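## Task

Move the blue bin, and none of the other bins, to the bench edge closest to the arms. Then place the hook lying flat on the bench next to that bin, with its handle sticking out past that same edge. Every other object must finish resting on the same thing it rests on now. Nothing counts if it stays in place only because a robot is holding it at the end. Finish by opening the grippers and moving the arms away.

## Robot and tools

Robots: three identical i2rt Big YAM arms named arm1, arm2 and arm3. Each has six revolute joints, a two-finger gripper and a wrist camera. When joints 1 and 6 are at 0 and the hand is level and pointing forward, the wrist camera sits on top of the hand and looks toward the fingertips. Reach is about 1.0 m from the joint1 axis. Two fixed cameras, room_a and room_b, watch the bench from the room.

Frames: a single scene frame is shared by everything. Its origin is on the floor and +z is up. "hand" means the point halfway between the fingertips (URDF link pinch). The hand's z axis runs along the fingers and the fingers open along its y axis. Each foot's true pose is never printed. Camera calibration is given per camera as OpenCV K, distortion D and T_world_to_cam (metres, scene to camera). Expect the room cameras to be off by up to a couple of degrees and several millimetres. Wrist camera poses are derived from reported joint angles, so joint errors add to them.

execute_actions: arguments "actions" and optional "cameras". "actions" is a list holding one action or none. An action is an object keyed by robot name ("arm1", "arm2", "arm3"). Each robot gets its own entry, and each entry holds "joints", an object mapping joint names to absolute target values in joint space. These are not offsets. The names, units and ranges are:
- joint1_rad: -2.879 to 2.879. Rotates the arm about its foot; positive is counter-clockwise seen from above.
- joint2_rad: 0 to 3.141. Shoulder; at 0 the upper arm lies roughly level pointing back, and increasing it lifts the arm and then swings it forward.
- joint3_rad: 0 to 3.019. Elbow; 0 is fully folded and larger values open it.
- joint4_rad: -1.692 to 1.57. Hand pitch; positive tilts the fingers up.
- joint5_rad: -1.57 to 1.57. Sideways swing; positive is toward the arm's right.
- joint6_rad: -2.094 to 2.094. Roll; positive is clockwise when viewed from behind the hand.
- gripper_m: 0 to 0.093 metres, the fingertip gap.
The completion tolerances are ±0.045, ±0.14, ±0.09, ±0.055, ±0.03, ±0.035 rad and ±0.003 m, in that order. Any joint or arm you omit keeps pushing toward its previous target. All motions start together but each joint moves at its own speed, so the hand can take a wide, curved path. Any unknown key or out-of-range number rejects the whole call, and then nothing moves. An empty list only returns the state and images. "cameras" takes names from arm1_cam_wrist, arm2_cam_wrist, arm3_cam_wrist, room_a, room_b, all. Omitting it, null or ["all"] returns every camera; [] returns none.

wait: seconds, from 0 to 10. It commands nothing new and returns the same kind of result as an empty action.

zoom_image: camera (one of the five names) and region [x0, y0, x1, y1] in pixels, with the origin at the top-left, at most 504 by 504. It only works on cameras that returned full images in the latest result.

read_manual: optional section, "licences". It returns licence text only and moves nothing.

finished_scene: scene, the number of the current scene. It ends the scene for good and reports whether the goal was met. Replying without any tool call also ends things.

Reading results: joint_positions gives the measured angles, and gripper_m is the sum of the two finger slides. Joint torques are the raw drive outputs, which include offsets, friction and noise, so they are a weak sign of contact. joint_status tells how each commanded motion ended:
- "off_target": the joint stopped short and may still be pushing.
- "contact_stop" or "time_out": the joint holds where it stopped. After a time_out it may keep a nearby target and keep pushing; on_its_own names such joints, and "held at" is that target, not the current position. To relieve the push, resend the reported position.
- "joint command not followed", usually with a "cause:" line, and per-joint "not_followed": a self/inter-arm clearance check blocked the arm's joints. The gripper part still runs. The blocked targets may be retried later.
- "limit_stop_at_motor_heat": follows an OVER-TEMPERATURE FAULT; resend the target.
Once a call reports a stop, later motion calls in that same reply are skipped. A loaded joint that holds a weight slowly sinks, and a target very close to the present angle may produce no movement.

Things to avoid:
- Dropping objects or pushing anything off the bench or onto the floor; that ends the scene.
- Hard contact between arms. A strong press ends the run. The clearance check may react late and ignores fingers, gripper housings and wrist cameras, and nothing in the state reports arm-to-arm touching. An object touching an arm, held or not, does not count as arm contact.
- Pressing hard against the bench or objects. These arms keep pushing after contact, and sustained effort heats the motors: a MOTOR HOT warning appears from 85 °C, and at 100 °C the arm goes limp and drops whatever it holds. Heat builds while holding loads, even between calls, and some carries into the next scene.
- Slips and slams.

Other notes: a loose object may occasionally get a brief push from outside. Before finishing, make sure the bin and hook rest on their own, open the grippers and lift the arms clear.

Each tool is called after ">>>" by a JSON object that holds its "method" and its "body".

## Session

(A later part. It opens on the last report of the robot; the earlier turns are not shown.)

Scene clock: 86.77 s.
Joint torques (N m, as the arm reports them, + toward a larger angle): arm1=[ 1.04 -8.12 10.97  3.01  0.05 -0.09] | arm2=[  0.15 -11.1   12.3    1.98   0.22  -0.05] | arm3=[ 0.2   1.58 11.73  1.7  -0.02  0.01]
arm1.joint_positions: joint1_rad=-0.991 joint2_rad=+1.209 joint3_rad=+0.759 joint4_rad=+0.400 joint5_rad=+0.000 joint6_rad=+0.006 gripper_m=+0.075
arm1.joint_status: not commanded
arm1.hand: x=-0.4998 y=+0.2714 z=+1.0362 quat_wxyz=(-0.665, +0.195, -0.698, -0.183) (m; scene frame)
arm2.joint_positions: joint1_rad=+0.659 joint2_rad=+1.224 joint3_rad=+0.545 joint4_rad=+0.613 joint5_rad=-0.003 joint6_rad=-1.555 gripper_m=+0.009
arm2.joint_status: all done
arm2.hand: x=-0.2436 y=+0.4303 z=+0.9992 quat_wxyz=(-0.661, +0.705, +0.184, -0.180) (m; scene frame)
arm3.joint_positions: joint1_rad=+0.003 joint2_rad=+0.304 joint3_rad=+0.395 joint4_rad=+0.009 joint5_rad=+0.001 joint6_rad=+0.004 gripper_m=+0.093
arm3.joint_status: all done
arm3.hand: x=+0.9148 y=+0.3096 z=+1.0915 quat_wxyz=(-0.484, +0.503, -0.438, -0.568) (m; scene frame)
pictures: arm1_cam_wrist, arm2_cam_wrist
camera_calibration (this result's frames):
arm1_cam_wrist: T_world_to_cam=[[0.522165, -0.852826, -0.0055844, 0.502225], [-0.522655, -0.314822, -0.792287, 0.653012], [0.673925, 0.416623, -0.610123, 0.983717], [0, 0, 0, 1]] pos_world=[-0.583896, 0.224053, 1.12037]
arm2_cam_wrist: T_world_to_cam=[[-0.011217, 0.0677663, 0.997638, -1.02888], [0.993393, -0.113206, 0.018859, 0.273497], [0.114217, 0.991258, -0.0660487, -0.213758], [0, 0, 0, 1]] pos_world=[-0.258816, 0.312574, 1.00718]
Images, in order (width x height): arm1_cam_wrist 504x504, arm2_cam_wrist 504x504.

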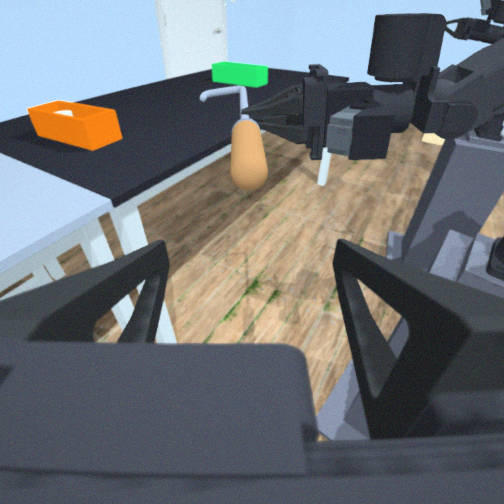

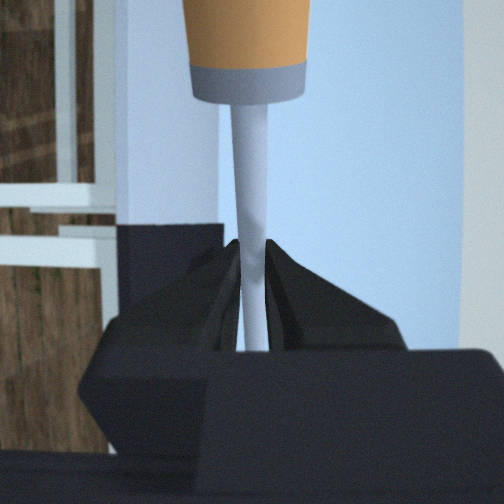

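>>> {"method": "execute_actions", "body": {"actions": [{"arm1":{"joints":{"joint1_rad":-0.985,"joint2_rad":1.53,"joint3_rad":1.04,"joint4_rad":0.555,"joint6_rad":-0.15}}}], "cameras": ["arm1_cam_wrist"]}}

Scene clock: 92.70 s.
Joint torques (N m, as the arm reports them, + toward a larger angle): arm1=[  1.45 -12.78  12.4    2.87   0.05  -0.08] | arm2=[  0.18 -11.11  12.35   1.95   0.21  -0.02] | arm3=[-0.11  0.81 11.8   1.7  -0.03  0.05]
arm1.joint_positions: joint1_rad=-0.991 joint2_rad=+1.538 joint3_rad=+0.998 joint4_rad=+0.539 joint5_rad=+0.000 joint6_rad=-0.142 gripper_m=+0.075
arm1.joint_status: all done
arm1.hand: x=-0.4055 y=+0.3278 z=+1.0204 quat_wxyz=(-0.694, +0.240, -0.665, -0.137) (m; scene frame)
arm2.joint_positions: joint1_rad=+0.659 joint2_rad=+1.224 joint3_rad=+0.545 joint4_rad=+0.613 joint5_rad=-0.003 joint6_rad=-1.556 gripper_m=+0.009
arm2.joint_status: not commanded
arm2.hand: x=-0.2436 y=+0.4303 z=+0.9992 quat_wxyz=(-0.661, +0.705, +0.184, -0.180) (m; scene frame)
arm3.joint_positions: joint1_rad=+0.003 joint2_rad=+0.304 joint3_rad=+0.395 joint4_rad=+0.009 joint5_rad=+0.001 joint6_rad=+0.004 gripper_m=+0.093
arm3.joint_status: not commanded
arm3.hand: x=+0.9148 y=+0.3096 z=+1.0915 quat_wxyz=(-0.484, +0.503, -0.438, -0.568) (m; scene frame)
pictures: arm1_cam_wrist
camera_calibration (this result's frames):
arm1_cam_wrist: T_world_to_cam=[[0.517534, -0.843731, 0.142394, 0.345134], [-0.426403, -0.398585, -0.811979, 0.794143], [0.741848, 0.359509, -0.566051, 0.888362], [0, 0, 0, 1]] pos_world=[-0.499023, 0.28836, 1.09854]
Images, in order (width x height): arm1_cam_wrist 504x504.

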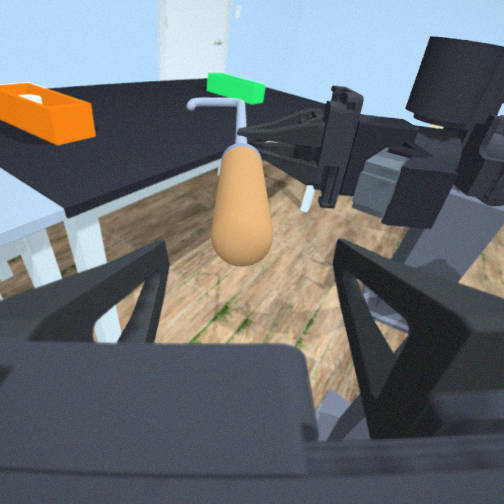

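>>> {"method": "execute_actions", "body": {"actions": [{"arm1":{"joints":{"joint1_rad":-0.975,"joint2_rad":1.68,"joint3_rad":1.21,"joint4_rad":0.515,"gripper_m":0.065}}}], "cameras": ["arm1_cam_wrist"]}}

Scene clock: 96.83 s.
Joint torques (N m, as the arm reports them, + toward a larger angle): arm1=[  1.44 -13.9   12.91   1.76   0.05  -0.09] | arm2=[  0.18 -11.18  12.33   2.01   0.22  -0.03] | arm3=[ 0.19  1.63 11.76  1.72 -0.07  0.06]
arm1.joint_positions: joint1_rad=-0.982 joint2_rad=+1.678 joint3_rad=+1.160 joint4_rad=+0.521 joint5_rad=+0.000 joint6_rad=-0.142 gripper_m=+0.065
arm1.joint_status: all done
arm1.hand: x=-0.3602 y=+0.3629 z=+1.0175 quat_wxyz=(-0.695, +0.243, -0.662, -0.140) (m; scene frame)
arm2.joint_positions: joint1_rad=+0.659 joint2_rad=+1.224 joint3_rad=+0.545 joint4_rad=+0.613 joint5_rad=-0.003 joint6_rad=-1.556 gripper_m=+0.009
arm2.joint_status: not commanded
arm2.hand: x=-0.2436 y=+0.4303 z=+0.9992 quat_wxyz=(-0.661, +0.705, +0.184, -0.180) (m; scene frame)
arm3.joint_positions: joint1_rad=+0.003 joint2_rad=+0.304 joint3_rad=+0.395 joint4_rad=+0.009 joint5_rad=+0.001 joint6_rad=+0.004 gripper_m=+0.093
arm3.joint_status: not commanded
arm3.hand: x=+0.9148 y=+0.3096 z=+1.0915 quat_wxyz=(-0.484, +0.503, -0.438, -0.568) (m; scene frame)
pictures: arm1_cam_wrist
camera_calibration (this result's frames):
arm1_cam_wrist: T_world_to_cam=[[0.525046, -0.839068, 0.14245, 0.352608], [-0.419448, -0.400753, -0.814531, 0.830961], [0.740533, 0.367916, -0.562359, 0.833204], [0, 0, 0, 1]] pos_world=[-0.453606, 0.322323, 1.09517]
Images, in order (width x height): arm1_cam_wrist 504x504.

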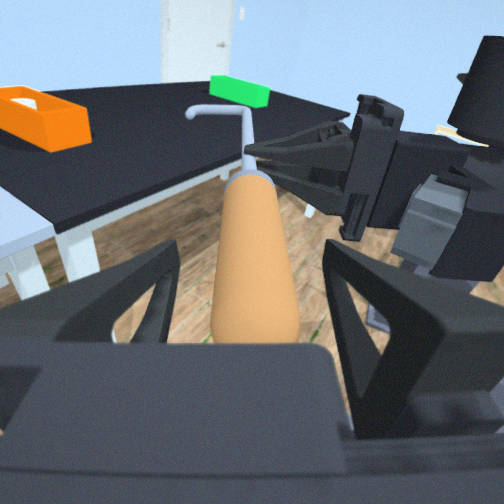

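>>> {"method": "execute_actions", "body": {"actions": [{"arm1":{"joints":{"gripper_m":0,"joint2_rad":1.655}}}], "cameras": []}}

>>> {"method": "execute_actions", "body": {"actions": [{"arm2":{"joints":{"gripper_m":0.093}},"arm1":{"joints":{"joint4_rad":0.55}}}], "cameras": ["arm1_cam_wrist"]}}

>>> {"method": "execute_actions", "body": {"actions": [{"arm1":{"joints":{"joint1_rad":-0.6,"joint6_rad":-1.57}}}], "cameras": ["arm1_cam_wrist"]}}

Scene clock: 106.07 s.
Joint torques (N m, as the arm reports them, + toward a larger angle): arm1=[  1.41 -15.81  12.97   1.73   0.02  -0.07] | arm2=[  0.07 -11.32  12.34   2.06   0.2   -0.03] | arm3=[-0.57  1.26 11.86  1.7  -0.02  0.05]
arm1.joint_positions: joint1_rad=-0.982 joint2_rad=+1.678 joint3_rad=+1.160 joint4_rad=+0.521 joint5_rad=+0.000 joint6_rad=-0.144 gripper_m=+0.030
arm1.joint_status: gripper_m off_target (ended at +0.030, target +0.000); the others done
arm1.hand: x=-0.3601 y=+0.3628 z=+1.0175 quat_wxyz=(-0.695, +0.243, -0.662, -0.139) (m; scene frame)
arm2.joint_positions: joint1_rad=+0.659 joint2_rad=+1.224 joint3_rad=+0.545 joint4_rad=+0.613 joint5_rad=-0.002 joint6_rad=-1.556 gripper_m=+0.009
arm2.joint_status: not commanded
arm2.hand: x=-0.2435 y=+0.4303 z=+0.9992 quat_wxyz=(-0.661, +0.705, +0.184, -0.180) (m; scene frame)
arm3.joint_positions: joint1_rad=+0.003 joint2_rad=+0.304 joint3_rad=+0.395 joint4_rad=+0.009 joint5_rad=+0.001 joint6_rad=+0.004 gripper_m=+0.093
arm3.joint_status: not commanded
arm3.hand: x=+0.9148 y=+0.3096 z=+1.0915 quat_wxyz=(-0.484, +0.503, -0.438, -0.568) (m; scene frame)
pictures: none
No camera images: the call's "cameras" was empty. Leave "cameras" out to get every camera's image.

Scene clock: 106.83 s.
Joint torques (N m, as the arm reports them, + toward a larger angle): arm1=[  1.13 -15.58  13.     3.4    0.07  -0.05] | arm2=[  0.02 -11.59  12.38   2.06   0.32   0.01] | arm3=[-0.36  0.83 11.73  1.71  0.02  0.05]
arm1.joint_positions: joint1_rad=-0.979 joint2_rad=+1.678 joint3_rad=+1.160 joint4_rad=+0.522 joint5_rad=-0.001 joint6_rad=-0.146 gripper_m=+0.030
arm1.joint_status: all done
arm1.hand: x=-0.3611 y=+0.3644 z=+1.0176 quat_wxyz=(-0.695, +0.245, -0.662, -0.140) (m; scene frame)
arm2.joint_positions: joint1_rad=+0.660 joint2_rad=+1.224 joint3_rad=+0.546 joint4_rad=+0.612 joint5_rad=-0.005 joint6_rad=-1.560 gripper_m=+0.093
arm2.joint_status: all done
arm2.hand: x=-0.2443 y=+0.4299 z=+0.9994 quat_wxyz=(-0.661, +0.704, +0.187, -0.180) (m; scene frame)
arm3.joint_positions: joint1_rad=+0.003 joint2_rad=+0.304 joint3_rad=+0.395 joint4_rad=+0.009 joint5_rad=+0.001 joint6_rad=+0.004 gripper_m=+0.093
arm3.joint_status: not commanded
arm3.hand: x=+0.9148 y=+0.3096 z=+1.0915 quat_wxyz=(-0.484, +0.503, -0.438, -0.568) (m; scene frame)
pictures: arm1_cam_wrist
camera_calibration (this result's frames):
arm1_cam_wrist: T_world_to_cam=[[0.527321, -0.837119, 0.145479, 0.351359], [-0.416674, -0.403995, -0.814353, 0.83324], [0.740484, 0.368808, -0.56184, 0.832507], [0, 0, 0, 1]] pos_world=[-0.454547, 0.323719, 1.09517]
Images, in order (width x height): arm1_cam_wrist 504x504.

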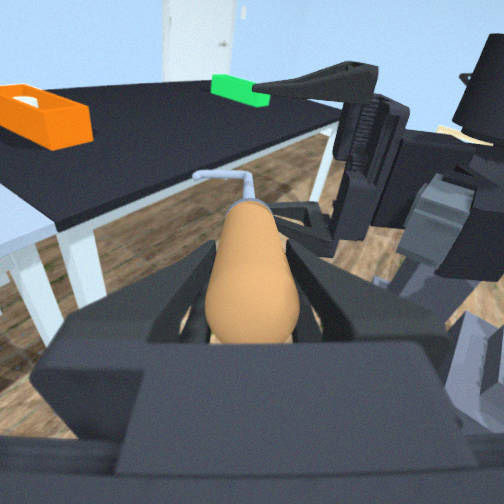

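Scene clock: 110.17 s.
Joint torques (N m, as the arm reports them, + toward a larger angle): arm1=[  1.43 -16.45  12.91   3.41  -0.06  -0.57] | arm2=[ -0.06 -11.13  12.25   2.07   0.22   0.02] | arm3=[-0.02  0.76 11.8   1.77 -0.06  0.04]
arm1.joint_positions: joint1_rad=-0.607 joint2_rad=+1.685 joint3_rad=+1.160 joint4_rad=+0.522 joint5_rad=+0.002 joint6_rad=-1.515 gripper_m=+0.030
arm1.joint_status: joint6_rad time_out (moved -1.369 of -1.424); the others done
arm1.on_its_own: joint6_rad reads -1.515 and still pushes toward -1.570 since a time_out
arm1.hand: x=-0.5364 y=+0.5589 z=+1.0107 quat_wxyz=(-0.674, +0.667, -0.241, +0.209) (m; scene frame)
arm2.joint_positions: joint1_rad=+0.660 joint2_rad=+1.223 joint3_rad=+0.548 joint4_rad=+0.612 joint5_rad=-0.003 joint6_rad=-1.561 gripper_m=+0.093
arm2.joint_status: not commanded
arm2.hand: x=-0.2442 y=+0.4304 z=+1.0010 quat_wxyz=(-0.662, +0.703, +0.186, -0.179) (m; scene frame)
arm3.joint_positions: joint1_rad=+0.003 joint2_rad=+0.304 joint3_rad=+0.395 joint4_rad=+0.009 joint5_rad=+0.001 joint6_rad=+0.004 gripper_m=+0.093
arm3.joint_status: not commanded
arm3.hand: x=+0.9148 y=+0.3096 z=+1.0915 quat_wxyz=(-0.484, +0.503, -0.438, -0.568) (m; scene frame)
pictures: arm1_cam_wrist
camera_calibration (this result's frames):
arm1_cam_wrist: T_world_to_cam=[[0.0532112, -0.0222366, 0.998336, -0.964069], [0.309022, -0.95031, -0.0376377, 0.74275], [0.949565, 0.31051, -0.0436955, 0.507737], [0, 0, 0, 1]] pos_world=[-0.660356, 0.526748, 1.01261]
Images, in order (width x height): arm1_cam_wrist 504x504.

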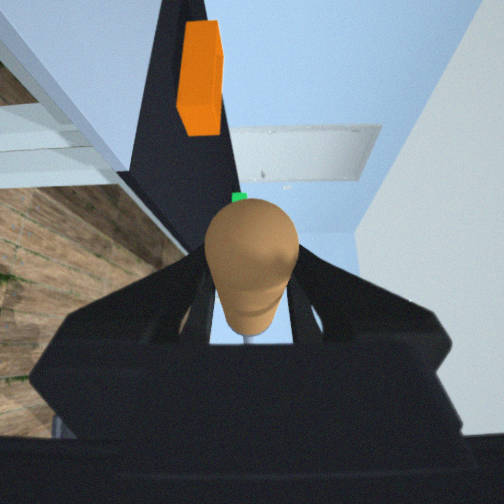

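>>> {"method": "execute_actions", "body": {"actions": [{"arm1":{"joints":{"joint1_rad":-0.2,"joint2_rad":2.02,"joint3_rad":1.82,"joint4_rad":0.3,"joint6_rad":-1.5}},"arm2":{"joints":{"joint1_rad":-0.3,"joint2_rad":0.3,"joint3_rad":0.4,"joint4_rad":0,"joint6_rad":0}}}], "cameras": []}}

>>> {"method": "execute_actions", "body": {"actions": [{"arm1":{"joints":{"joint6_rad":0}}}], "cameras": ["arm1_cam_wrist","room_a"]}}

>>> {"method": "zoom_image", "body": {"camera": "room_a", "region": [320, 200, 460, 320]}}

Scene clock: 131.60 s.
Joint torques (N m, as the arm reports them, + toward a larger angle): arm1=[  1.31 -23.59  15.66   3.45   0.03  -0.54] | arm2=[ 0.41 -0.09  9.85  1.14  0.07  0.12] | arm3=[ 0.16  0.51 11.87  1.72  0.01  0.08]
arm1.joint_positions: joint1_rad=-0.205 joint2_rad=+2.067 joint3_rad=+1.746 joint4_rad=+0.271 joint5_rad=+0.000 joint6_rad=-1.447 gripper_m=+0.030
arm1.joint_status: joint6_rad time_out (moved +0.067 of +0.015); the others done
arm1.on_its_own: joint6_rad reads -1.447 and still pushes toward -1.500 since a time_out
arm1.hand: x=-0.7527 y=+0.8371 z=+0.9987 quat_wxyz=(-0.686, +0.715, -0.130, +0.044) (m; scene frame)
arm2.joint_positions: joint1_rad=-0.298 joint2_rad=+0.304 joint3_rad=+0.404 joint4_rad=+0.011 joint5_rad=+0.001 joint6_rad=-0.009 gripper_m=+0.093
arm2.joint_status: all done
arm2.hand: x=+0.1343 y=+0.2720 z=+1.1189 quat_wxyz=(-0.632, +0.359, -0.559, -0.398) (m; scene frame)
arm3.joint_positions: joint1_rad=+0.003 joint2_rad=+0.304 joint3_rad=+0.395 joint4_rad=+0.009 joint5_rad=+0.001 joint6_rad=+0.004 gripper_m=+0.093
arm3.joint_status: not commanded
arm3.hand: x=+0.9148 y=+0.3096 z=+1.0915 quat_wxyz=(-0.484, +0.503, -0.438, -0.568) (m; scene frame)
pictures: none
No camera images: the call's "cameras" was empty. Leave "cameras" out to get every camera's image.

not run: a stop came earlier in this reply.

This scene's latest camera images include none from room_a. They are from: arm1_cam_wrist. Call execute_actions without "cameras", or with room_a in "cameras", to get its image.

>>> {"method": "execute_actions", "body": {"actions": [{"arm1":{"joints":{"joint6_rad":0}}}], "cameras": ["arm1_cam_wrist","room_a"]}}

>>> {"method": "zoom_image", "body": {"camera": "room_a", "region": [320, 200, 460, 320]}}

Scene clock: 135.70 s.
Joint torques (N m, as the arm reports them, + toward a larger angle): arm1=[  2.22 -18.32  11.68   1.33  -0.39   0.31] | arm2=[ 0.4  -0.06  9.83  1.16  0.08  0.12] | arm3=[ 0.16  0.95 11.88  1.91 -0.05  0.06]
arm1.joint_positions: joint1_rad=-0.216 joint2_rad=+2.002 joint3_rad=+1.799 joint4_rad=+0.314 joint5_rad=+0.011 joint6_rad=-0.029 gripper_m=+0.030
arm1.joint_status: all done
arm1.hand: x=-0.7445 y=+0.8258 z=+1.0968 quat_wxyz=(-0.599, +0.415, -0.524, -0.441) (m; scene frame)
arm2.joint_positions: joint1_rad=-0.298 joint2_rad=+0.304 joint3_rad=+0.404 joint4_rad=+0.011 joint5_rad=+0.001 joint6_rad=-0.009 gripper_m=+0.093
arm2.joint_status: not commanded
arm2.hand: x=+0.1343 y=+0.2720 z=+1.1189 quat_wxyz=(-0.632, +0.359, -0.559, -0.398) (m; scene frame)
arm3.joint_positions: joint1_rad=+0.003 joint2_rad=+0.304 joint3_rad=+0.395 joint4_rad=+0.009 joint5_rad=+0.001 joint6_rad=+0.004 gripper_m=+0.093
arm3.joint_status: not commanded
arm3.hand: x=+0.9148 y=+0.3096 z=+1.0915 quat_wxyz=(-0.484, +0.503, -0.438, -0.568) (m; scene frame)
pictures: arm1_cam_wrist, room_a
camera_calibration (this result's frames):
arm1_cam_wrist: T_world_to_cam=[[0.966187, -0.2564, 0.0272468, 0.905155], [-0.100427, -0.47154, -0.876108, 1.28334], [0.237482, 0.843747, -0.481345, 0.13571], [0, 0, 0, 1]] pos_world=[-0.777894, 0.722723, 1.16501]
Images, in order (width x height): arm1_cam_wrist 504x504, room_a 504x504.

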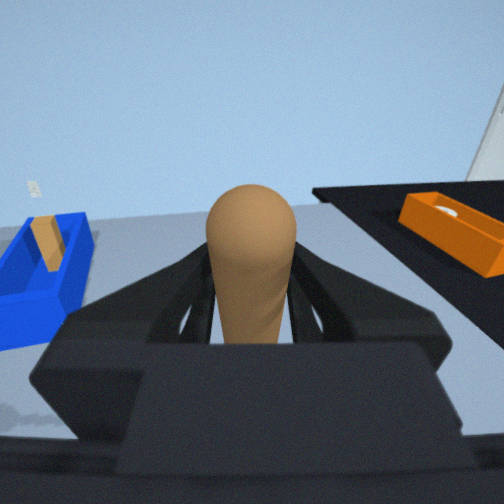

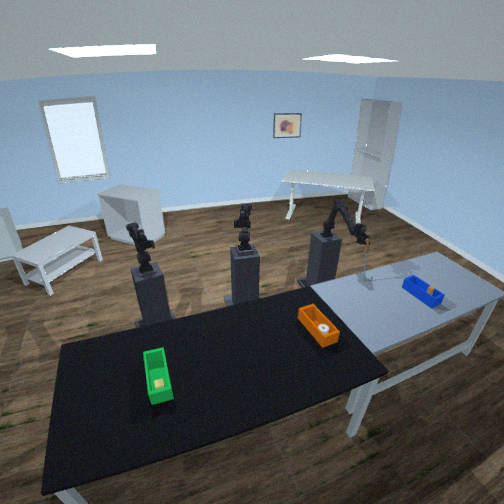

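Region (320, 200, 460, 320) of room_a's 504x504 image, scaled by 3.600, with more detail than that image has; it fills the top 432 rows of this view, and the rest is white.

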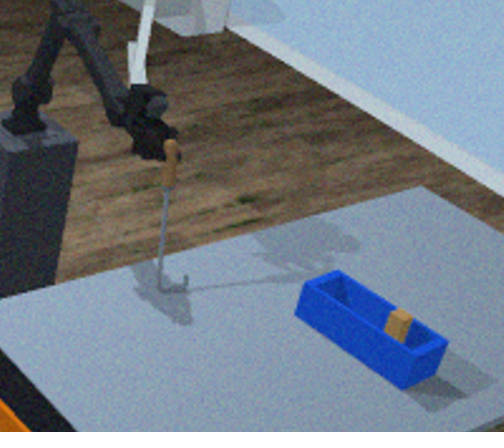

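>>> {"method": "execute_actions", "body": {"actions": [{"arm1":{"joints":{"joint2_rad":2.0,"joint3_rad":2.1,"joint4_rad":0.1}}}], "cameras": []}}

>>> {"method": "execute_actions", "body": {"actions": [{"arm1":{"joints":{"joint2_rad":2.26,"joint3_rad":2.5,"joint4_rad":-0.12}}}], "cameras": ["room_a"]}}

>>> {"method": "execute_actions", "body": {"actions": [{"arm1":{"joints":{"joint2_rad":2.04,"joint3_rad":1.93,"joint4_rad":0.19}}}], "cameras": []}}

>>> {"method": "execute_actions", "body": {"actions": [{"arm1":{"joints":{"joint2_rad":1.84,"joint3_rad":1.49,"joint4_rad":0.41}}}], "cameras": ["arm1_cam_wrist","room_a"]}}

>>> {"method": "zoom_image", "body": {"camera": "room_a", "region": [320, 200, 460, 320]}}

Scene clock: 144.87 s.
Joint torques (N m, as the arm reports them, + toward a larger angle): arm1=[  1.47 -22.77  17.17   2.69  -0.07   0.09] | arm2=[ 0.4  -0.09  9.82  1.17  0.09  0.13] | arm3=[-0.32  0.75 11.83  1.49 -0.02  0.01]
arm1.joint_positions: joint1_rad=-0.204 joint2_rad=+2.028 joint3_rad=+2.012 joint4_rad=+0.085 joint5_rad=+0.003 joint6_rad=-0.009 gripper_m=+0.030
arm1.joint_status: all done
arm1.hand: x=-0.7524 y=+0.8454 z=+1.1518 quat_wxyz=(-0.579, +0.425, -0.536, -0.444) (m; scene frame)
arm2.joint_positions: joint1_rad=-0.298 joint2_rad=+0.304 joint3_rad=+0.404 joint4_rad=+0.011 joint5_rad=+0.001 joint6_rad=-0.009 gripper_m=+0.093
arm2.joint_status: not commanded
arm2.hand: x=+0.1343 y=+0.2720 z=+1.1189 quat_wxyz=(-0.632, +0.359, -0.559, -0.398) (m; scene frame)
arm3.joint_positions: joint1_rad=+0.003 joint2_rad=+0.304 joint3_rad=+0.395 joint4_rad=+0.009 joint5_rad=+0.001 joint6_rad=+0.004 gripper_m=+0.093
arm3.joint_status: not commanded
arm3.hand: x=+0.9148 y=+0.3096 z=+1.0915 quat_wxyz=(-0.484, +0.503, -0.438, -0.568) (m; scene frame)
pictures: none
No camera images: the call's "cameras" was empty. Leave "cameras" out to get every camera's image.

Scene clock: 147.23 s.
Joint torques (N m, as the arm reports them, + toward a larger angle): arm1=[  1.24 -24.85  18.32   2.62  -0.09   0.04] | arm2=[ 0.38 -0.11  9.81  1.2   0.08  0.11] | arm3=[ 0.27  0.97 11.87  1.63 -0.05  0.03]
arm1.joint_positions: joint1_rad=-0.205 joint2_rad=+2.282 joint3_rad=+2.398 joint4_rad=-0.132 joint5_rad=+0.003 joint6_rad=-0.004 gripper_m=+0.030
arm1.joint_status: joint3_rad time_out (moved +0.386 of +0.488); the others done
arm1.on_its_own: joint3_rad reads +2.398 and still pushes toward +2.500 since a time_out
arm1.hand: x=-0.7352 y=+0.9116 z=+1.1135 quat_wxyz=(-0.555, +0.442, -0.561, -0.427) (m; scene frame)
arm2.joint_positions: joint1_rad=-0.298 joint2_rad=+0.304 joint3_rad=+0.404 joint4_rad=+0.011 joint5_rad=+0.001 joint6_rad=-0.009 gripper_m=+0.093
arm2.joint_status: not commanded
arm2.hand: x=+0.1343 y=+0.2720 z=+1.1189 quat_wxyz=(-0.632, +0.359, -0.559, -0.398) (m; scene frame)
arm3.joint_positions: joint1_rad=+0.003 joint2_rad=+0.304 joint3_rad=+0.395 joint4_rad=+0.009 joint5_rad=+0.001 joint6_rad=+0.004 gripper_m=+0.093
arm3.joint_status: not commanded
arm3.hand: x=+0.9148 y=+0.3096 z=+1.0915 quat_wxyz=(-0.484, +0.503, -0.438, -0.568) (m; scene frame)
pictures: room_a
Images, in order (width x height): room_a 504x504.

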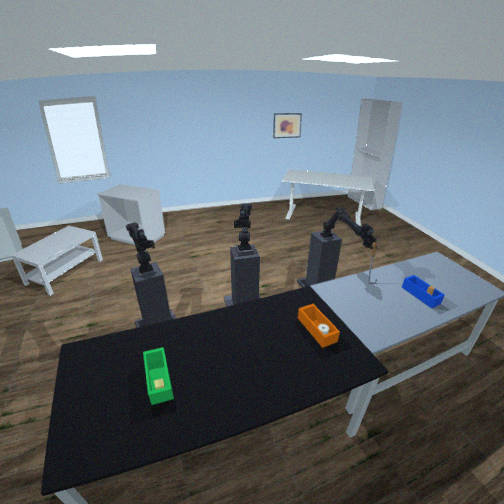

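not run: a stop came earlier in this reply.

not run: a stop came earlier in this reply.

Region (320, 200, 460, 320) of room_a's 504x504 image, scaled by 3.600, with more detail than that image has; it fills the top 432 rows of this view, and the rest is white.

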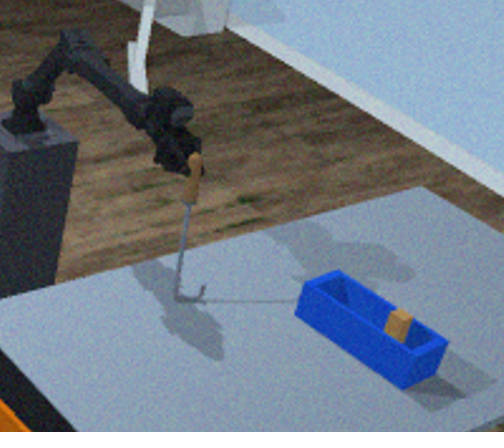

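>>> {"method": "execute_actions", "body": {"actions": [{"arm1":{"joints":{"joint3_rad":2.42,"joint4_rad":0.35}}}], "cameras": []}}

>>> {"method": "execute_actions", "body": {"actions": [{"arm1":{"joints":{"joint3_rad":2.1,"joint4_rad":0.67}}}], "cameras": ["arm1_cam_wrist","room_a"]}}

>>> {"method": "zoom_image", "body": {"camera": "room_a", "region": [320, 200, 460, 320]}}

Scene clock: 151.80 s.
Joint torques (N m, as the arm reports them, + toward a larger angle): arm1=[  1.22 -25.85  12.79   4.06  -0.08   0.04] | arm2=[ 0.38 -0.09  9.81  1.17  0.1   0.11] | arm3=[ 0.08  0.98 11.78  1.72 -0.01  0.04]
arm1.joint_positions: joint1_rad=-0.205 joint2_rad=+2.292 joint3_rad=+2.385 joint4_rad=+0.302 joint5_rad=+0.003 joint6_rad=-0.004 gripper_m=+0.030
arm1.joint_status: all done
arm1.hand: x=-0.7394 y=+0.8973 z=+1.1999 quat_wxyz=(-0.657, +0.345, -0.437, -0.508) (m; scene frame)
arm2.joint_positions: joint1_rad=-0.298 joint2_rad=+0.304 joint3_rad=+0.404 joint4_rad=+0.011 joint5_rad=+0.001 joint6_rad=-0.009 gripper_m=+0.093
arm2.joint_status: not commanded
arm2.hand: x=+0.1343 y=+0.2720 z=+1.1189 quat_wxyz=(-0.632, +0.359, -0.559, -0.398) (m; scene frame)
arm3.joint_positions: joint1_rad=+0.003 joint2_rad=+0.304 joint3_rad=+0.395 joint4_rad=+0.009 joint5_rad=+0.001 joint6_rad=+0.004 gripper_m=+0.093
arm3.joint_status: not commanded
arm3.hand: x=+0.9148 y=+0.3096 z=+1.0915 quat_wxyz=(-0.484, +0.503, -0.438, -0.568) (m; scene frame)
pictures: none
No camera images: the call's "cameras" was empty. Leave "cameras" out to get every camera's image.

Scene clock: 152.87 s.
Joint torques (N m, as the arm reports them, + toward a larger angle): arm1=[  1.23 -25.97  12.11   3.73  -0.06   0.03] | arm2=[0.27 0.02 9.83 1.12 0.09 0.12] | arm3=[-0.25  0.81 11.84  1.8  -0.02  0.06]
arm1.joint_positions: joint1_rad=-0.205 joint2_rad=+2.305 joint3_rad=+2.070 joint4_rad=+0.628 joint5_rad=+0.003 joint6_rad=-0.004 gripper_m=+0.030
arm1.joint_status: all done
arm1.hand: x=-0.7401 y=+0.8909 z=+1.0715 quat_wxyz=(-0.657, +0.346, -0.437, -0.508) (m; scene frame)
arm2.joint_positions: joint1_rad=-0.298 joint2_rad=+0.304 joint3_rad=+0.404 joint4_rad=+0.011 joint5_rad=+0.001 joint6_rad=-0.009 gripper_m=+0.093
arm2.joint_status: not commanded
arm2.hand: x=+0.1343 y=+0.2720 z=+1.1189 quat_wxyz=(-0.632, +0.359, -0.559, -0.398) (m; scene frame)
arm3.joint_positions: joint1_rad=+0.003 joint2_rad=+0.304 joint3_rad=+0.395 joint4_rad=+0.009 joint5_rad=+0.001 joint6_rad=+0.004 gripper_m=+0.093
arm3.joint_status: not commanded
arm3.hand: x=+0.9148 y=+0.3096 z=+1.0915 quat_wxyz=(-0.484, +0.503, -0.438, -0.568) (m; scene frame)
pictures: arm1_cam_wrist, room_a
camera_calibration (this result's frames):
arm1_cam_wrist: T_world_to_cam=[[0.97233, -0.233544, 0.00557489, 0.925671], [-0.0456074, -0.213178, -0.975948, 1.20968], [0.229115, 0.94869, -0.21793, -0.314335], [0, 0, 0, 1]] pos_world=[-0.772869, 0.772268, 1.10692]
Images, in order (width x height): arm1_cam_wrist 504x504, room_a 504x504.

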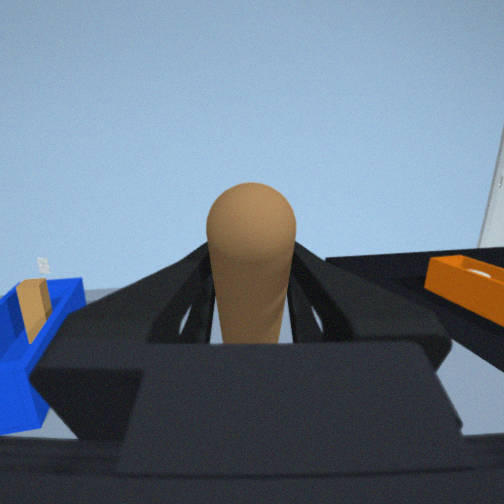

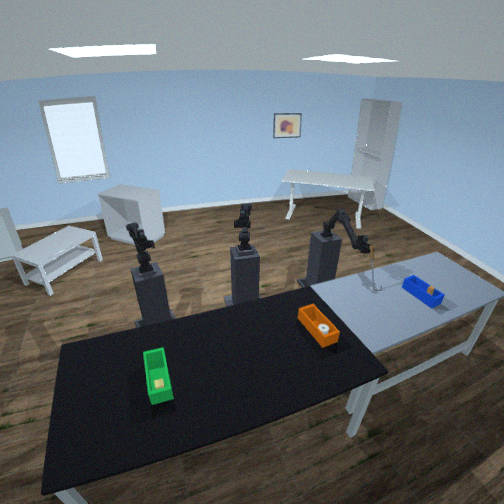

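Region (320, 200, 460, 320) of room_a's 504x504 image, scaled by 3.600, with more detail than that image has; it fills the top 432 rows of this view, and the rest is white.

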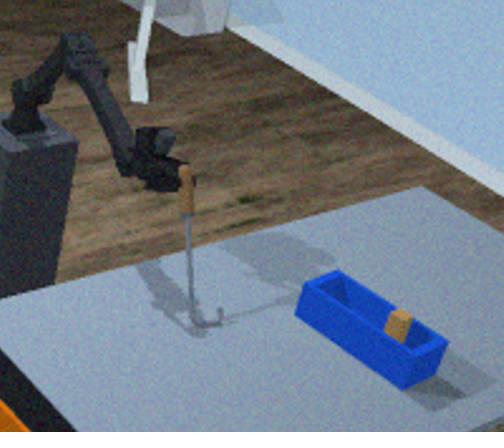

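>>> {"method": "execute_actions", "body": {"actions": [{"arm1":{"joints":{"joint2_rad":2.13,"joint3_rad":1.8,"joint4_rad":0.7}}}], "cameras": []}}

>>> {"method": "execute_actions", "body": {"actions": [{"arm1":{"joints":{"joint2_rad":2.01,"joint3_rad":1.54,"joint4_rad":0.73}}}], "cameras": ["arm1_cam_wrist"]}}

>>> {"method": "execute_actions", "body": {"actions": [{"arm1":{"joints":{"joint2_rad":1.96,"joint3_rad":1.27,"joint4_rad":0.79}}}], "cameras": ["arm1_cam_wrist"]}}

>>> {"method": "execute_actions", "body": {"actions": [{"arm1":{"joints":{"joint2_rad":2.14,"joint3_rad":1.27,"joint4_rad":0.94}}}], "cameras": ["arm1_cam_wrist"]}}

Scene clock: 159.30 s.
Joint torques (N m, as the arm reports them, + toward a larger angle): arm1=[  1.24 -22.44   9.06   2.07  -0.07   0.04] | arm2=[0.44 0.05 9.83 1.16 0.07 0.12] | arm3=[ 0.1   1.06 11.91  1.57 -0.04  0.03]
arm1.joint_positions: joint1_rad=-0.205 joint2_rad=+2.150 joint3_rad=+1.806 joint4_rad=+0.695 joint5_rad=+0.003 joint6_rad=-0.004 gripper_m=+0.030
arm1.joint_status: all done
arm1.hand: x=-0.7517 y=+0.8442 z=+1.0656 quat_wxyz=(-0.647, +0.357, -0.451, -0.500) (m; scene frame)
arm2.joint_positions: joint1_rad=-0.298 joint2_rad=+0.304 joint3_rad=+0.404 joint4_rad=+0.011 joint5_rad=+0.001 joint6_rad=-0.009 gripper_m=+0.093
arm2.joint_status: not commanded
arm2.hand: x=+0.1343 y=+0.2720 z=+1.1189 quat_wxyz=(-0.632, +0.359, -0.559, -0.398) (m; scene frame)
arm3.joint_positions: joint1_rad=+0.003 joint2_rad=+0.304 joint3_rad=+0.395 joint4_rad=+0.009 joint5_rad=+0.001 joint6_rad=+0.004 gripper_m=+0.093
arm3.joint_status: not commanded
arm3.hand: x=+0.9148 y=+0.3096 z=+1.0915 quat_wxyz=(-0.484, +0.503, -0.438, -0.568) (m; scene frame)
pictures: none
No camera images: the call's "cameras" was empty. Leave "cameras" out to get every camera's image.

Scene clock: 160.23 s.
Joint torques (N m, as the arm reports them, + toward a larger angle): arm1=[  1.3  -19.26   8.36   1.75  -0.07   0.03] | arm2=[ 0.38 -0.03  9.83  1.16  0.1   0.13] | arm3=[-0.16  1.1  11.85  1.6  -0.05  0.05]
arm1.joint_positions: joint1_rad=-0.205 joint2_rad=+2.016 joint3_rad=+1.549 joint4_rad=+0.733 joint5_rad=+0.003 joint6_rad=-0.004 gripper_m=+0.030
arm1.joint_status: all done
arm1.hand: x=-0.7640 y=+0.7937 z=+1.0360 quat_wxyz=(-0.627, +0.378, -0.478, -0.485) (m; scene frame)
arm2.joint_positions: joint1_rad=-0.298 joint2_rad=+0.304 joint3_rad=+0.404 joint4_rad=+0.011 joint5_rad=+0.001 joint6_rad=-0.009 gripper_m=+0.093
arm2.joint_status: not commanded
arm2.hand: x=+0.1343 y=+0.2720 z=+1.1189 quat_wxyz=(-0.632, +0.359, -0.559, -0.398) (m; scene frame)
arm3.joint_positions: joint1_rad=+0.003 joint2_rad=+0.304 joint3_rad=+0.395 joint4_rad=+0.009 joint5_rad=+0.001 joint6_rad=+0.004 gripper_m=+0.093
arm3.joint_status: not commanded
arm3.hand: x=+0.9148 y=+0.3096 z=+1.0915 quat_wxyz=(-0.484, +0.503, -0.438, -0.568) (m; scene frame)
pictures: arm1_cam_wrist
camera_calibration (this result's frames):
arm1_cam_wrist: T_world_to_cam=[[0.972283, -0.233769, 0.00419531, 0.927977], [-0.0757711, -0.332018, -0.940225, 1.18748], [0.221188, 0.913847, -0.340528, -0.0757892], [0, 0, 0, 1]] pos_world=[-0.795517, 0.680455, 1.08679]
Images, in order (width x height): arm1_cam_wrist 504x504.

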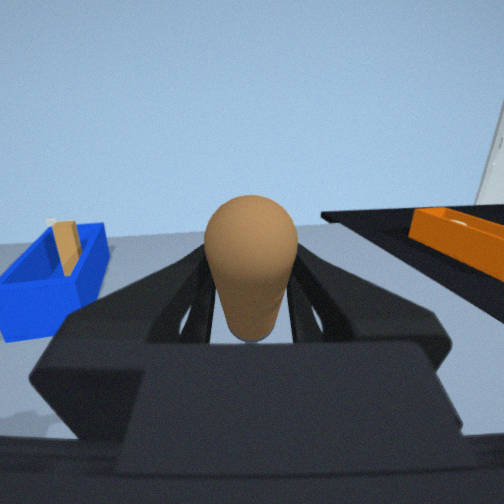

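Scene clock: 161.23 s.
Joint torques (N m, as the arm reports them, + toward a larger angle): arm1=[  1.29 -16.71   9.27   1.9   -0.07   0.03] | arm2=[ 0.39 -0.11  9.84  1.11  0.09  0.12] | arm3=[ 0.15  1.2  11.69  1.7  -0.02  0.03]
arm1.joint_positions: joint1_rad=-0.205 joint2_rad=+1.958 joint3_rad=+1.254 joint4_rad=+0.792 joint5_rad=+0.003 joint6_rad=-0.004 gripper_m=+0.030
arm1.joint_status: all done
arm1.hand: x=-0.7780 y=+0.7339 z=+0.9310 quat_wxyz=(-0.583, +0.419, -0.532, -0.449) (m; scene frame)
arm2.joint_positions: joint1_rad=-0.298 joint2_rad=+0.304 joint3_rad=+0.404 joint4_rad=+0.011 joint5_rad=+0.001 joint6_rad=-0.009 gripper_m=+0.093
arm2.joint_status: not commanded
arm2.hand: x=+0.1343 y=+0.2720 z=+1.1189 quat_wxyz=(-0.632, +0.359, -0.559, -0.398) (m; scene frame)
arm3.joint_positions: joint1_rad=+0.003 joint2_rad=+0.304 joint3_rad=+0.395 joint4_rad=+0.009 joint5_rad=+0.001 joint6_rad=+0.004 gripper_m=+0.093
arm3.joint_status: not commanded
arm3.hand: x=+0.9148 y=+0.3096 z=+1.0915 quat_wxyz=(-0.484, +0.503, -0.438, -0.568) (m; scene frame)
pictures: arm1_cam_wrist
camera_calibration (this result's frames):
arm1_cam_wrist: T_world_to_cam=[[0.972117, -0.234478, 0.0028696, 0.929722], [-0.115003, -0.487383, -0.865582, 1.08186], [0.204358, 0.841117, -0.500759, 0.135622], [0, 0, 0, 1]] pos_world=[-0.807097, 0.631205, 1.00168]
Images, in order (width x height): arm1_cam_wrist 504x504.

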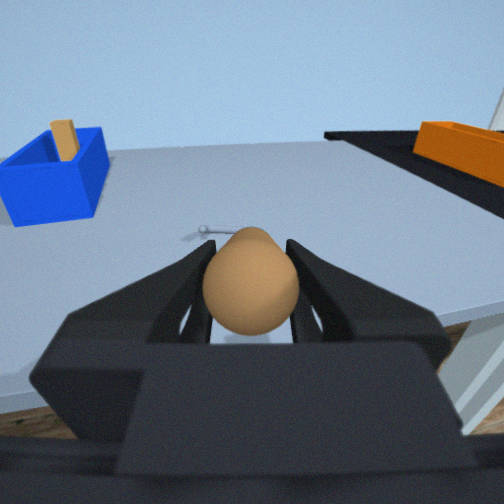

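Scene clock: 162.17 s.
Joint torques (N m, as the arm reports them, + toward a larger angle): arm1=[  1.35 -19.98   8.01   2.75  -0.04   0.03] | arm2=[ 0.24 -0.13  9.86  1.14  0.09  0.12] | arm3=[-0.36  1.16 11.93  1.69 -0.05  0.03]
arm1.joint_positions: joint1_rad=-0.205 joint2_rad=+2.166 joint3_rad=+1.253 joint4_rad=+0.924 joint5_rad=+0.002 joint6_rad=-0.004 gripper_m=+0.030
arm1.joint_status: all done
arm1.hand: x=-0.7760 y=+0.7387 z=+0.8070 quat_wxyz=(-0.562, +0.437, -0.554, -0.433) (m; scene frame)
arm2.joint_positions: joint1_rad=-0.298 joint2_rad=+0.304 joint3_rad=+0.404 joint4_rad=+0.011 joint5_rad=+0.001 joint6_rad=-0.009 gripper_m=+0.093
arm2.joint_status: not commanded
arm2.hand: x=+0.1343 y=+0.2720 z=+1.1189 quat_wxyz=(-0.632, +0.359, -0.559, -0.398) (m; scene frame)
arm3.joint_positions: joint1_rad=+0.003 joint2_rad=+0.304 joint3_rad=+0.395 joint4_rad=+0.009 joint5_rad=+0.001 joint6_rad=+0.004 gripper_m=+0.093
arm3.joint_status: not commanded
arm3.hand: x=+0.9148 y=+0.3096 z=+1.0915 quat_wxyz=(-0.484, +0.503, -0.438, -0.568) (m; scene frame)
pictures: arm1_cam_wrist
camera_calibration (this result's frames):
arm1_cam_wrist: T_world_to_cam=[[0.972115, -0.23449, 0.00271498, 0.929293], [-0.130674, -0.551269, -0.824031, 0.978594], [0.194724, 0.800698, -0.566538, 0.144569], [0, 0, 0, 1]] pos_world=[-0.803654, 0.641622, 0.885773]
Images, in order (width x height): arm1_cam_wrist 504x504.

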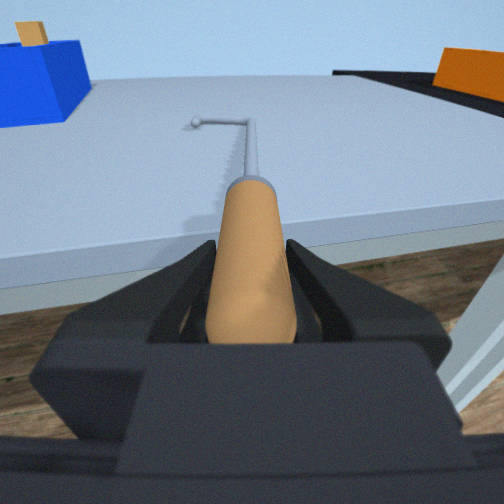

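>>> {"method": "execute_actions", "body": {"actions": [{"arm1":{"joints":{"joint4_rad":1.06,"joint6_rad":-0.8}}}], "cameras": []}}

>>> {"method": "execute_actions", "body": {"actions": [{"arm1":{"joints":{"joint4_rad":1.17,"joint6_rad":-1.57}}}], "cameras": ["arm1_cam_wrist"]}}

>>> {"method": "execute_actions", "body": {"actions": [{"arm1":{"joints":{"joint3_rad":2.3,"joint4_rad":0.5}}}], "cameras": []}}

>>> {"method": "execute_actions", "body": {"actions": [{"arm1":{"joints":{"joint1_rad":0.075,"joint2_rad":2.5,"joint3_rad":2.58,"joint4_rad":0.235}}}], "cameras": ["arm1_cam_wrist","room_a"]}}

>>> {"method": "zoom_image", "body": {"camera": "room_a", "region": [370, 240, 470, 330]}}

Scene clock: 168.63 s.
Joint torques (N m, as the arm reports them, + toward a larger angle): arm1=[  0.96 -19.75   7.98   3.32   0.16  -0.2 ] | arm2=[0.51 0.   9.83 1.2  0.09 0.12] | arm3=[-0.25  1.3  11.89  1.55 -0.04  0.09]
arm1.joint_positions: joint1_rad=-0.201 joint2_rad=+2.166 joint3_rad=+1.253 joint4_rad=+1.033 joint5_rad=-0.003 joint6_rad=-0.779 gripper_m=+0.030
arm1.joint_status: all done
arm1.hand: x=-0.7803 y=+0.7381 z=+0.8335 quat_wxyz=(-0.718, +0.581, -0.325, -0.202) (m; scene frame)
arm2.joint_positions: joint1_rad=-0.298 joint2_rad=+0.304 joint3_rad=+0.404 joint4_rad=+0.011 joint5_rad=+0.001 joint6_rad=-0.009 gripper_m=+0.093
arm2.joint_status: not commanded
arm2.hand: x=+0.1343 y=+0.2720 z=+1.1189 quat_wxyz=(-0.632, +0.359, -0.559, -0.398) (m; scene frame)
arm3.joint_positions: joint1_rad=+0.003 joint2_rad=+0.304 joint3_rad=+0.395 joint4_rad=+0.009 joint5_rad=+0.001 joint6_rad=+0.004 gripper_m=+0.093
arm3.joint_status: not commanded
arm3.hand: x=+0.9148 y=+0.3096 z=+1.0915 quat_wxyz=(-0.484, +0.503, -0.438, -0.568) (m; scene frame)
pictures: none
No camera images: the call's "cameras" was empty. Leave "cameras" out to get every camera's image.

Scene clock: 170.37 s.
Joint torques (N m, as the arm reports them, + toward a larger angle): arm1=[  0.95 -19.59   8.49   4.6    0.12  -0.15] | arm2=[0.15 0.05 9.83 1.17 0.08 0.12] | arm3=[ 0.07  0.94 11.84  1.69  0.    0.06]
arm1.joint_positions: joint1_rad=-0.201 joint2_rad=+2.166 joint3_rad=+1.245 joint4_rad=+1.115 joint5_rad=-0.002 joint6_rad=-1.549 gripper_m=+0.030
arm1.joint_status: all done
arm1.hand: x=-0.7814 y=+0.7332 z=+0.8499 quat_wxyz=(-0.766, +0.633, -0.080, +0.086) (m; scene frame)
arm2.joint_positions: joint1_rad=-0.298 joint2_rad=+0.304 joint3_rad=+0.404 joint4_rad=+0.011 joint5_rad=+0.001 joint6_rad=-0.009 gripper_m=+0.093
arm2.joint_status: not commanded
arm2.hand: x=+0.1343 y=+0.2720 z=+1.1189 quat_wxyz=(-0.632, +0.359, -0.559, -0.398) (m; scene frame)
arm3.joint_positions: joint1_rad=+0.003 joint2_rad=+0.304 joint3_rad=+0.395 joint4_rad=+0.009 joint5_rad=+0.001 joint6_rad=+0.004 gripper_m=+0.093
arm3.joint_status: not commanded
arm3.hand: x=+0.9148 y=+0.3096 z=+1.0915 quat_wxyz=(-0.484, +0.503, -0.438, -0.568) (m; scene frame)
pictures: arm1_cam_wrist
camera_calibration (this result's frames):
arm1_cam_wrist: T_world_to_cam=[[-0.0196732, -0.178281, 0.983783, -0.716859], [0.667292, -0.735087, -0.119868, 1.17007], [0.744536, 0.654113, 0.133427, 0.116531], [0, 0, 0, 1]] pos_world=[-0.881645, 0.656077, 0.829939]
Images, in order (width x height): arm1_cam_wrist 504x504.

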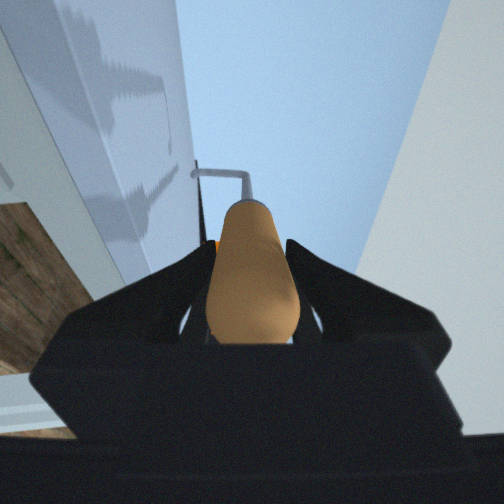

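Scene clock: 172.10 s.
Joint torques (N m, as the arm reports them, + toward a larger angle): arm1=[  0.79 -24.44  15.9    2.8    0.13  -0.13] | arm2=[ 0.3  -0.06  9.8   1.16  0.09  0.12] | arm3=[ 0.06  1.22 11.95  1.79 -0.03  0.01]
arm1.joint_positions: joint1_rad=-0.201 joint2_rad=+2.177 joint3_rad=+2.227 joint4_rad=+0.478 joint5_rad=-0.002 joint6_rad=-1.553 gripper_m=+0.030
arm1.joint_status: all done
arm1.hand: x=-0.7541 y=+0.8572 z=+1.2457 quat_wxyz=(-0.860, +0.497, -0.060, +0.097) (m; scene frame)
arm2.joint_positions: joint1_rad=-0.298 joint2_rad=+0.304 joint3_rad=+0.404 joint4_rad=+0.011 joint5_rad=+0.001 joint6_rad=-0.009 gripper_m=+0.093
arm2.joint_status: not commanded
arm2.hand: x=+0.1343 y=+0.2720 z=+1.1189 quat_wxyz=(-0.632, +0.359, -0.559, -0.398) (m; scene frame)
arm3.joint_positions: joint1_rad=+0.003 joint2_rad=+0.304 joint3_rad=+0.395 joint4_rad=+0.009 joint5_rad=+0.001 joint6_rad=+0.004 gripper_m=+0.093
arm3.joint_status: not commanded
arm3.hand: x=+0.9148 y=+0.3096 z=+1.0915 quat_wxyz=(-0.484, +0.503, -0.438, -0.568) (m; scene frame)
pictures: none
No camera images: the call's "cameras" was empty. Leave "cameras" out to get every camera's image.

Scene clock: 174.20 s.
Joint torques (N m, as the arm reports them, + toward a larger angle): arm1=[  1.28 -31.54  16.82   4.23  -0.04  -0.02] | arm2=[ 0.18 -0.33  9.83  1.19  0.08  0.13] | arm3=[-0.1   0.95 11.74  1.73 -0.04  0.05]
arm1.joint_positions: joint1_rad=+0.072 joint2_rad=+2.588 joint3_rad=+2.496 joint4_rad=+0.189 joint5_rad=+0.002 joint6_rad=-1.560 gripper_m=+0.030
arm1.joint_status: all done
arm1.hand: x=-0.9954 y=+0.9972 z=+0.9585 quat_wxyz=(-0.738, +0.675, +0.009, -0.013) (m; scene frame)
arm2.joint_positions: joint1_rad=-0.298 joint2_rad=+0.304 joint3_rad=+0.404 joint4_rad=+0.011 joint5_rad=+0.001 joint6_rad=-0.009 gripper_m=+0.093
arm2.joint_status: not commanded
arm2.hand: x=+0.1343 y=+0.2720 z=+1.1189 quat_wxyz=(-0.632, +0.359, -0.559, -0.398) (m; scene frame)
arm3.joint_positions: joint1_rad=+0.003 joint2_rad=+0.304 joint3_rad=+0.395 joint4_rad=+0.009 joint5_rad=+0.001 joint6_rad=+0.004 gripper_m=+0.093
arm3.joint_status: not commanded
arm3.hand: x=+0.9148 y=+0.3096 z=+1.0915 quat_wxyz=(-0.484, +0.503, -0.438, -0.568) (m; scene frame)
pictures: arm1_cam_wrist, room_a
camera_calibration (this result's frames):
arm1_cam_wrist: T_world_to_cam=[[0.0161511, -0.0800386, 0.996661, -0.85542], [0.838503, -0.541896, -0.057106, 1.43755], [0.544657, 0.836626, 0.0583605, -0.220352], [0, 0, 0, 1]] pos_world=[-1.07156, 0.894889, 0.947517]
Images, in order (width x height): arm1_cam_wrist 504x504, room_a 504x504.

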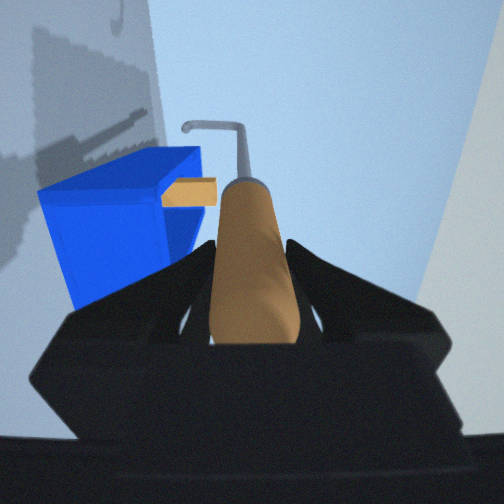

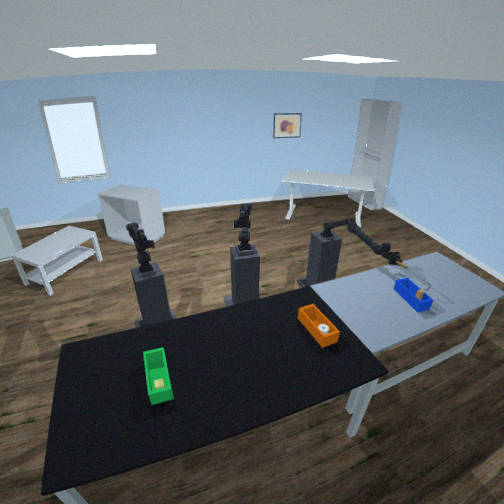

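Region (370, 240, 470, 330) of room_a's 504x504 image, scaled by 5.040, with more detail than that image has; it fills the top 454 rows of this view, and the rest is white.

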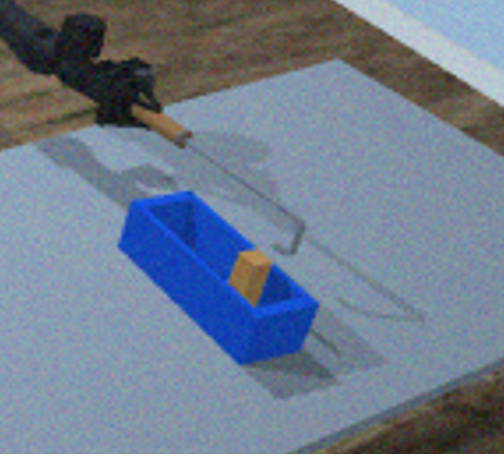

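>>> {"method": "execute_actions", "body": {"actions": [{"arm1":{"joints":{"joint2_rad":2.19,"joint3_rad":1.95,"joint4_rad":0.49}}}], "cameras": []}}

>>> {"method": "execute_actions", "body": {"actions": [{"arm1":{"joints":{"joint1_rad":0.012}}}], "cameras": ["arm1_cam_wrist","room_a"]}}

>>> {"method": "zoom_image", "body": {"camera": "room_a", "region": [370, 240, 470, 330]}}

Scene clock: 181.73 s.
Joint torques (N m, as the arm reports them, + toward a larger angle): arm1=[  1.2  -27.04  13.67   3.73  -0.03  -0.02] | arm2=[ 0.37 -0.15  9.85  1.16  0.09  0.12] | arm3=[ 0.15  1.39 11.85  1.72 -0.02  0.05]
arm1.joint_positions: joint1_rad=+0.072 joint2_rad=+2.254 joint3_rad=+1.899 joint4_rad=+0.456 joint5_rad=+0.002 joint6_rad=-1.561 gripper_m=+0.030
arm1.joint_status: all done
arm1.hand: x=-0.9926 y=+0.9090 z=+0.9716 quat_wxyz=(-0.739, +0.673, +0.009, -0.013) (m; scene frame)
arm2.joint_positions: joint1_rad=-0.298 joint2_rad=+0.304 joint3_rad=+0.404 joint4_rad=+0.011 joint5_rad=+0.001 joint6_rad=-0.009 gripper_m=+0.093
arm2.joint_status: not commanded
arm2.hand: x=+0.1343 y=+0.2720 z=+1.1189 quat_wxyz=(-0.632, +0.359, -0.559, -0.398) (m; scene frame)
arm3.joint_positions: joint1_rad=+0.003 joint2_rad=+0.304 joint3_rad=+0.395 joint4_rad=+0.009 joint5_rad=+0.001 joint6_rad=+0.004 gripper_m=+0.093
arm3.joint_status: not commanded
arm3.hand: x=+0.9148 y=+0.3096 z=+1.0915 quat_wxyz=(-0.484, +0.503, -0.438, -0.568) (m; scene frame)
pictures: none
No camera images: the call's "cameras" was empty. Leave "cameras" out to get every camera's image.

Scene clock: 182.97 s.
Joint torques (N m, as the arm reports them, + toward a larger angle): arm1=[  1.45 -26.56  13.79   3.7    0.03  -0.02] | arm2=[0.37 0.01 9.85 1.15 0.09 0.13] | arm3=[-0.31  0.74 11.87  1.6  -0.06  0.02]
arm1.joint_positions: joint1_rad=+0.007 joint2_rad=+2.254 joint3_rad=+1.899 joint4_rad=+0.456 joint5_rad=+0.001 joint6_rad=-1.561 gripper_m=+0.030
arm1.joint_status: all done
arm1.hand: x=-0.9339 y=+0.9089 z=+0.9720 quat_wxyz=(-0.739, +0.673, -0.012, +0.011) (m; scene frame)
arm2.joint_positions: joint1_rad=-0.298 joint2_rad=+0.304 joint3_rad=+0.404 joint4_rad=+0.011 joint5_rad=+0.001 joint6_rad=-0.009 gripper_m=+0.093
arm2.joint_status: not commanded
arm2.hand: x=+0.1343 y=+0.2720 z=+1.1189 quat_wxyz=(-0.632, +0.359, -0.559, -0.398) (m; scene frame)
arm3.joint_positions: joint1_rad=+0.003 joint2_rad=+0.304 joint3_rad=+0.395 joint4_rad=+0.009 joint5_rad=+0.001 joint6_rad=+0.004 gripper_m=+0.093
arm3.joint_status: not commanded
arm3.hand: x=+0.9148 y=+0.3096 z=+1.0915 quat_wxyz=(-0.484, +0.503, -0.438, -0.568) (m; scene frame)
pictures: arm1_cam_wrist, room_a
camera_calibration (this result's frames):
arm1_cam_wrist: T_world_to_cam=[[0.00964203, -0.0846682, 0.996363, -0.878533], [0.802355, -0.593999, -0.058241, 1.35368], [0.59677, 0.799998, 0.0622066, -0.102534], [0, 0, 0, 1]] pos_world=[-1.01647, 0.811726, 0.960555]
Images, in order (width x height): arm1_cam_wrist 504x504, room_a 504x504.

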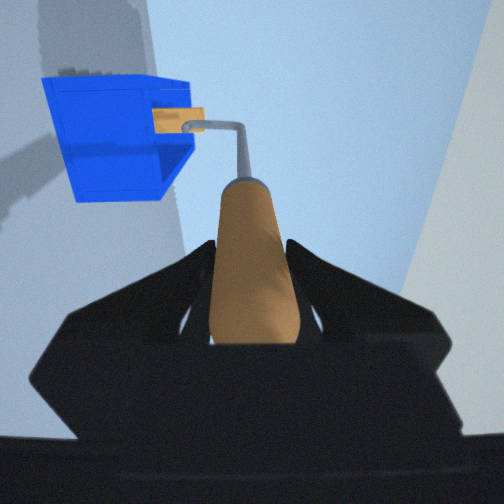

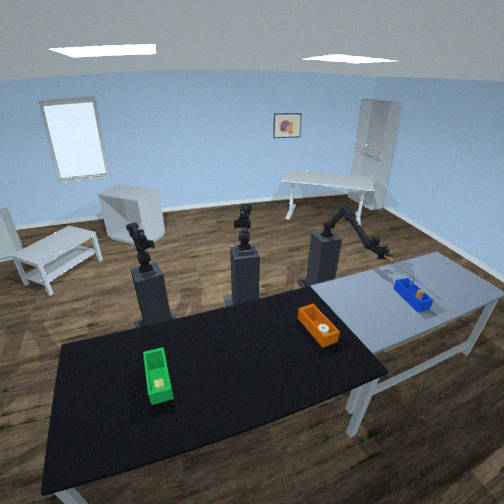

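Region (370, 240, 470, 330) of room_a's 504x504 image, scaled by 5.040, with more detail than that image has; it fills the top 454 rows of this view, and the rest is white.

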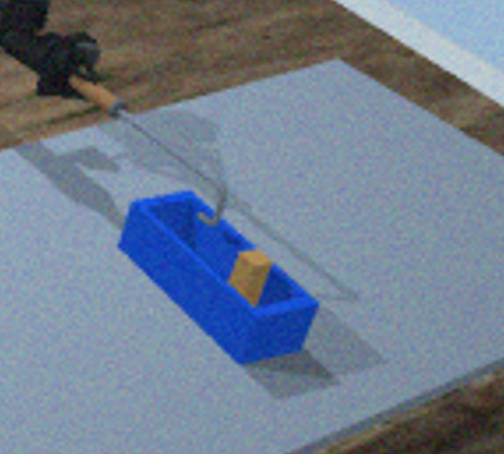

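>>> {"method": "execute_actions", "body": {"actions": [{"arm1":{"joints":{"joint2_rad":2.29}}}], "cameras": ["arm1_cam_wrist"]}}

Scene clock: 188.60 s.
Joint torques (N m, as the arm reports them, + toward a larger angle): arm1=[  1.45 -25.89  13.39   3.28  -0.02   0.01] | arm2=[ 0.21 -0.14  9.78  1.16  0.08  0.12] | arm3=[ 0.39  0.98 11.77  1.54 -0.02  0.02]
arm1.joint_positions: joint1_rad=+0.007 joint2_rad=+2.333 joint3_rad=+1.899 joint4_rad=+0.463 joint5_rad=+0.001 joint6_rad=-1.563 gripper_m=+0.030
arm1.joint_status: all done
arm1.hand: x=-0.9332 y=+0.9169 z=+0.9019 quat_wxyz=(-0.714, +0.700, -0.012, +0.011) (m; scene frame)
arm2.joint_positions: joint1_rad=-0.298 joint2_rad=+0.304 joint3_rad=+0.404 joint4_rad=+0.011 joint5_rad=+0.001 joint6_rad=-0.009 gripper_m=+0.093
arm2.joint_status: not commanded
arm2.hand: x=+0.1343 y=+0.2720 z=+1.1189 quat_wxyz=(-0.632, +0.359, -0.559, -0.398) (m; scene frame)
arm3.joint_positions: joint1_rad=+0.003 joint2_rad=+0.304 joint3_rad=+0.395 joint4_rad=+0.009 joint5_rad=+0.001 joint6_rad=+0.004 gripper_m=+0.093
arm3.joint_status: not commanded
arm3.hand: x=+0.9148 y=+0.3096 z=+1.0915 quat_wxyz=(-0.484, +0.503, -0.438, -0.568) (m; scene frame)
pictures: arm1_cam_wrist
camera_calibration (this result's frames):
arm1_cam_wrist: T_world_to_cam=[[0.0100188, -0.0118929, 0.999879, -0.877601], [0.802002, -0.59713, -0.0151385, 1.31744], [0.597237, 0.802057, 0.00355565, -0.0535105], [0, 0, 0, 1]] pos_world=[-1.01583, 0.819161, 0.897629]
Images, in order (width x height): arm1_cam_wrist 504x504.

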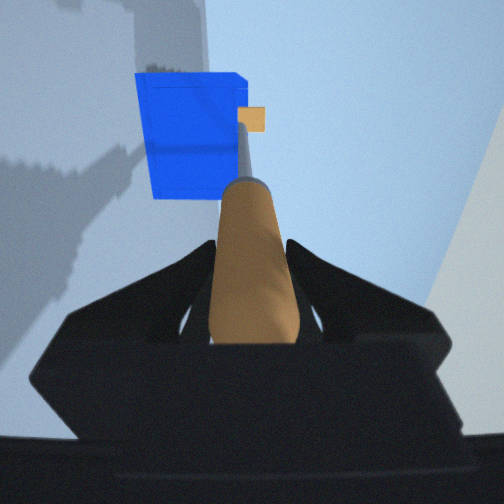

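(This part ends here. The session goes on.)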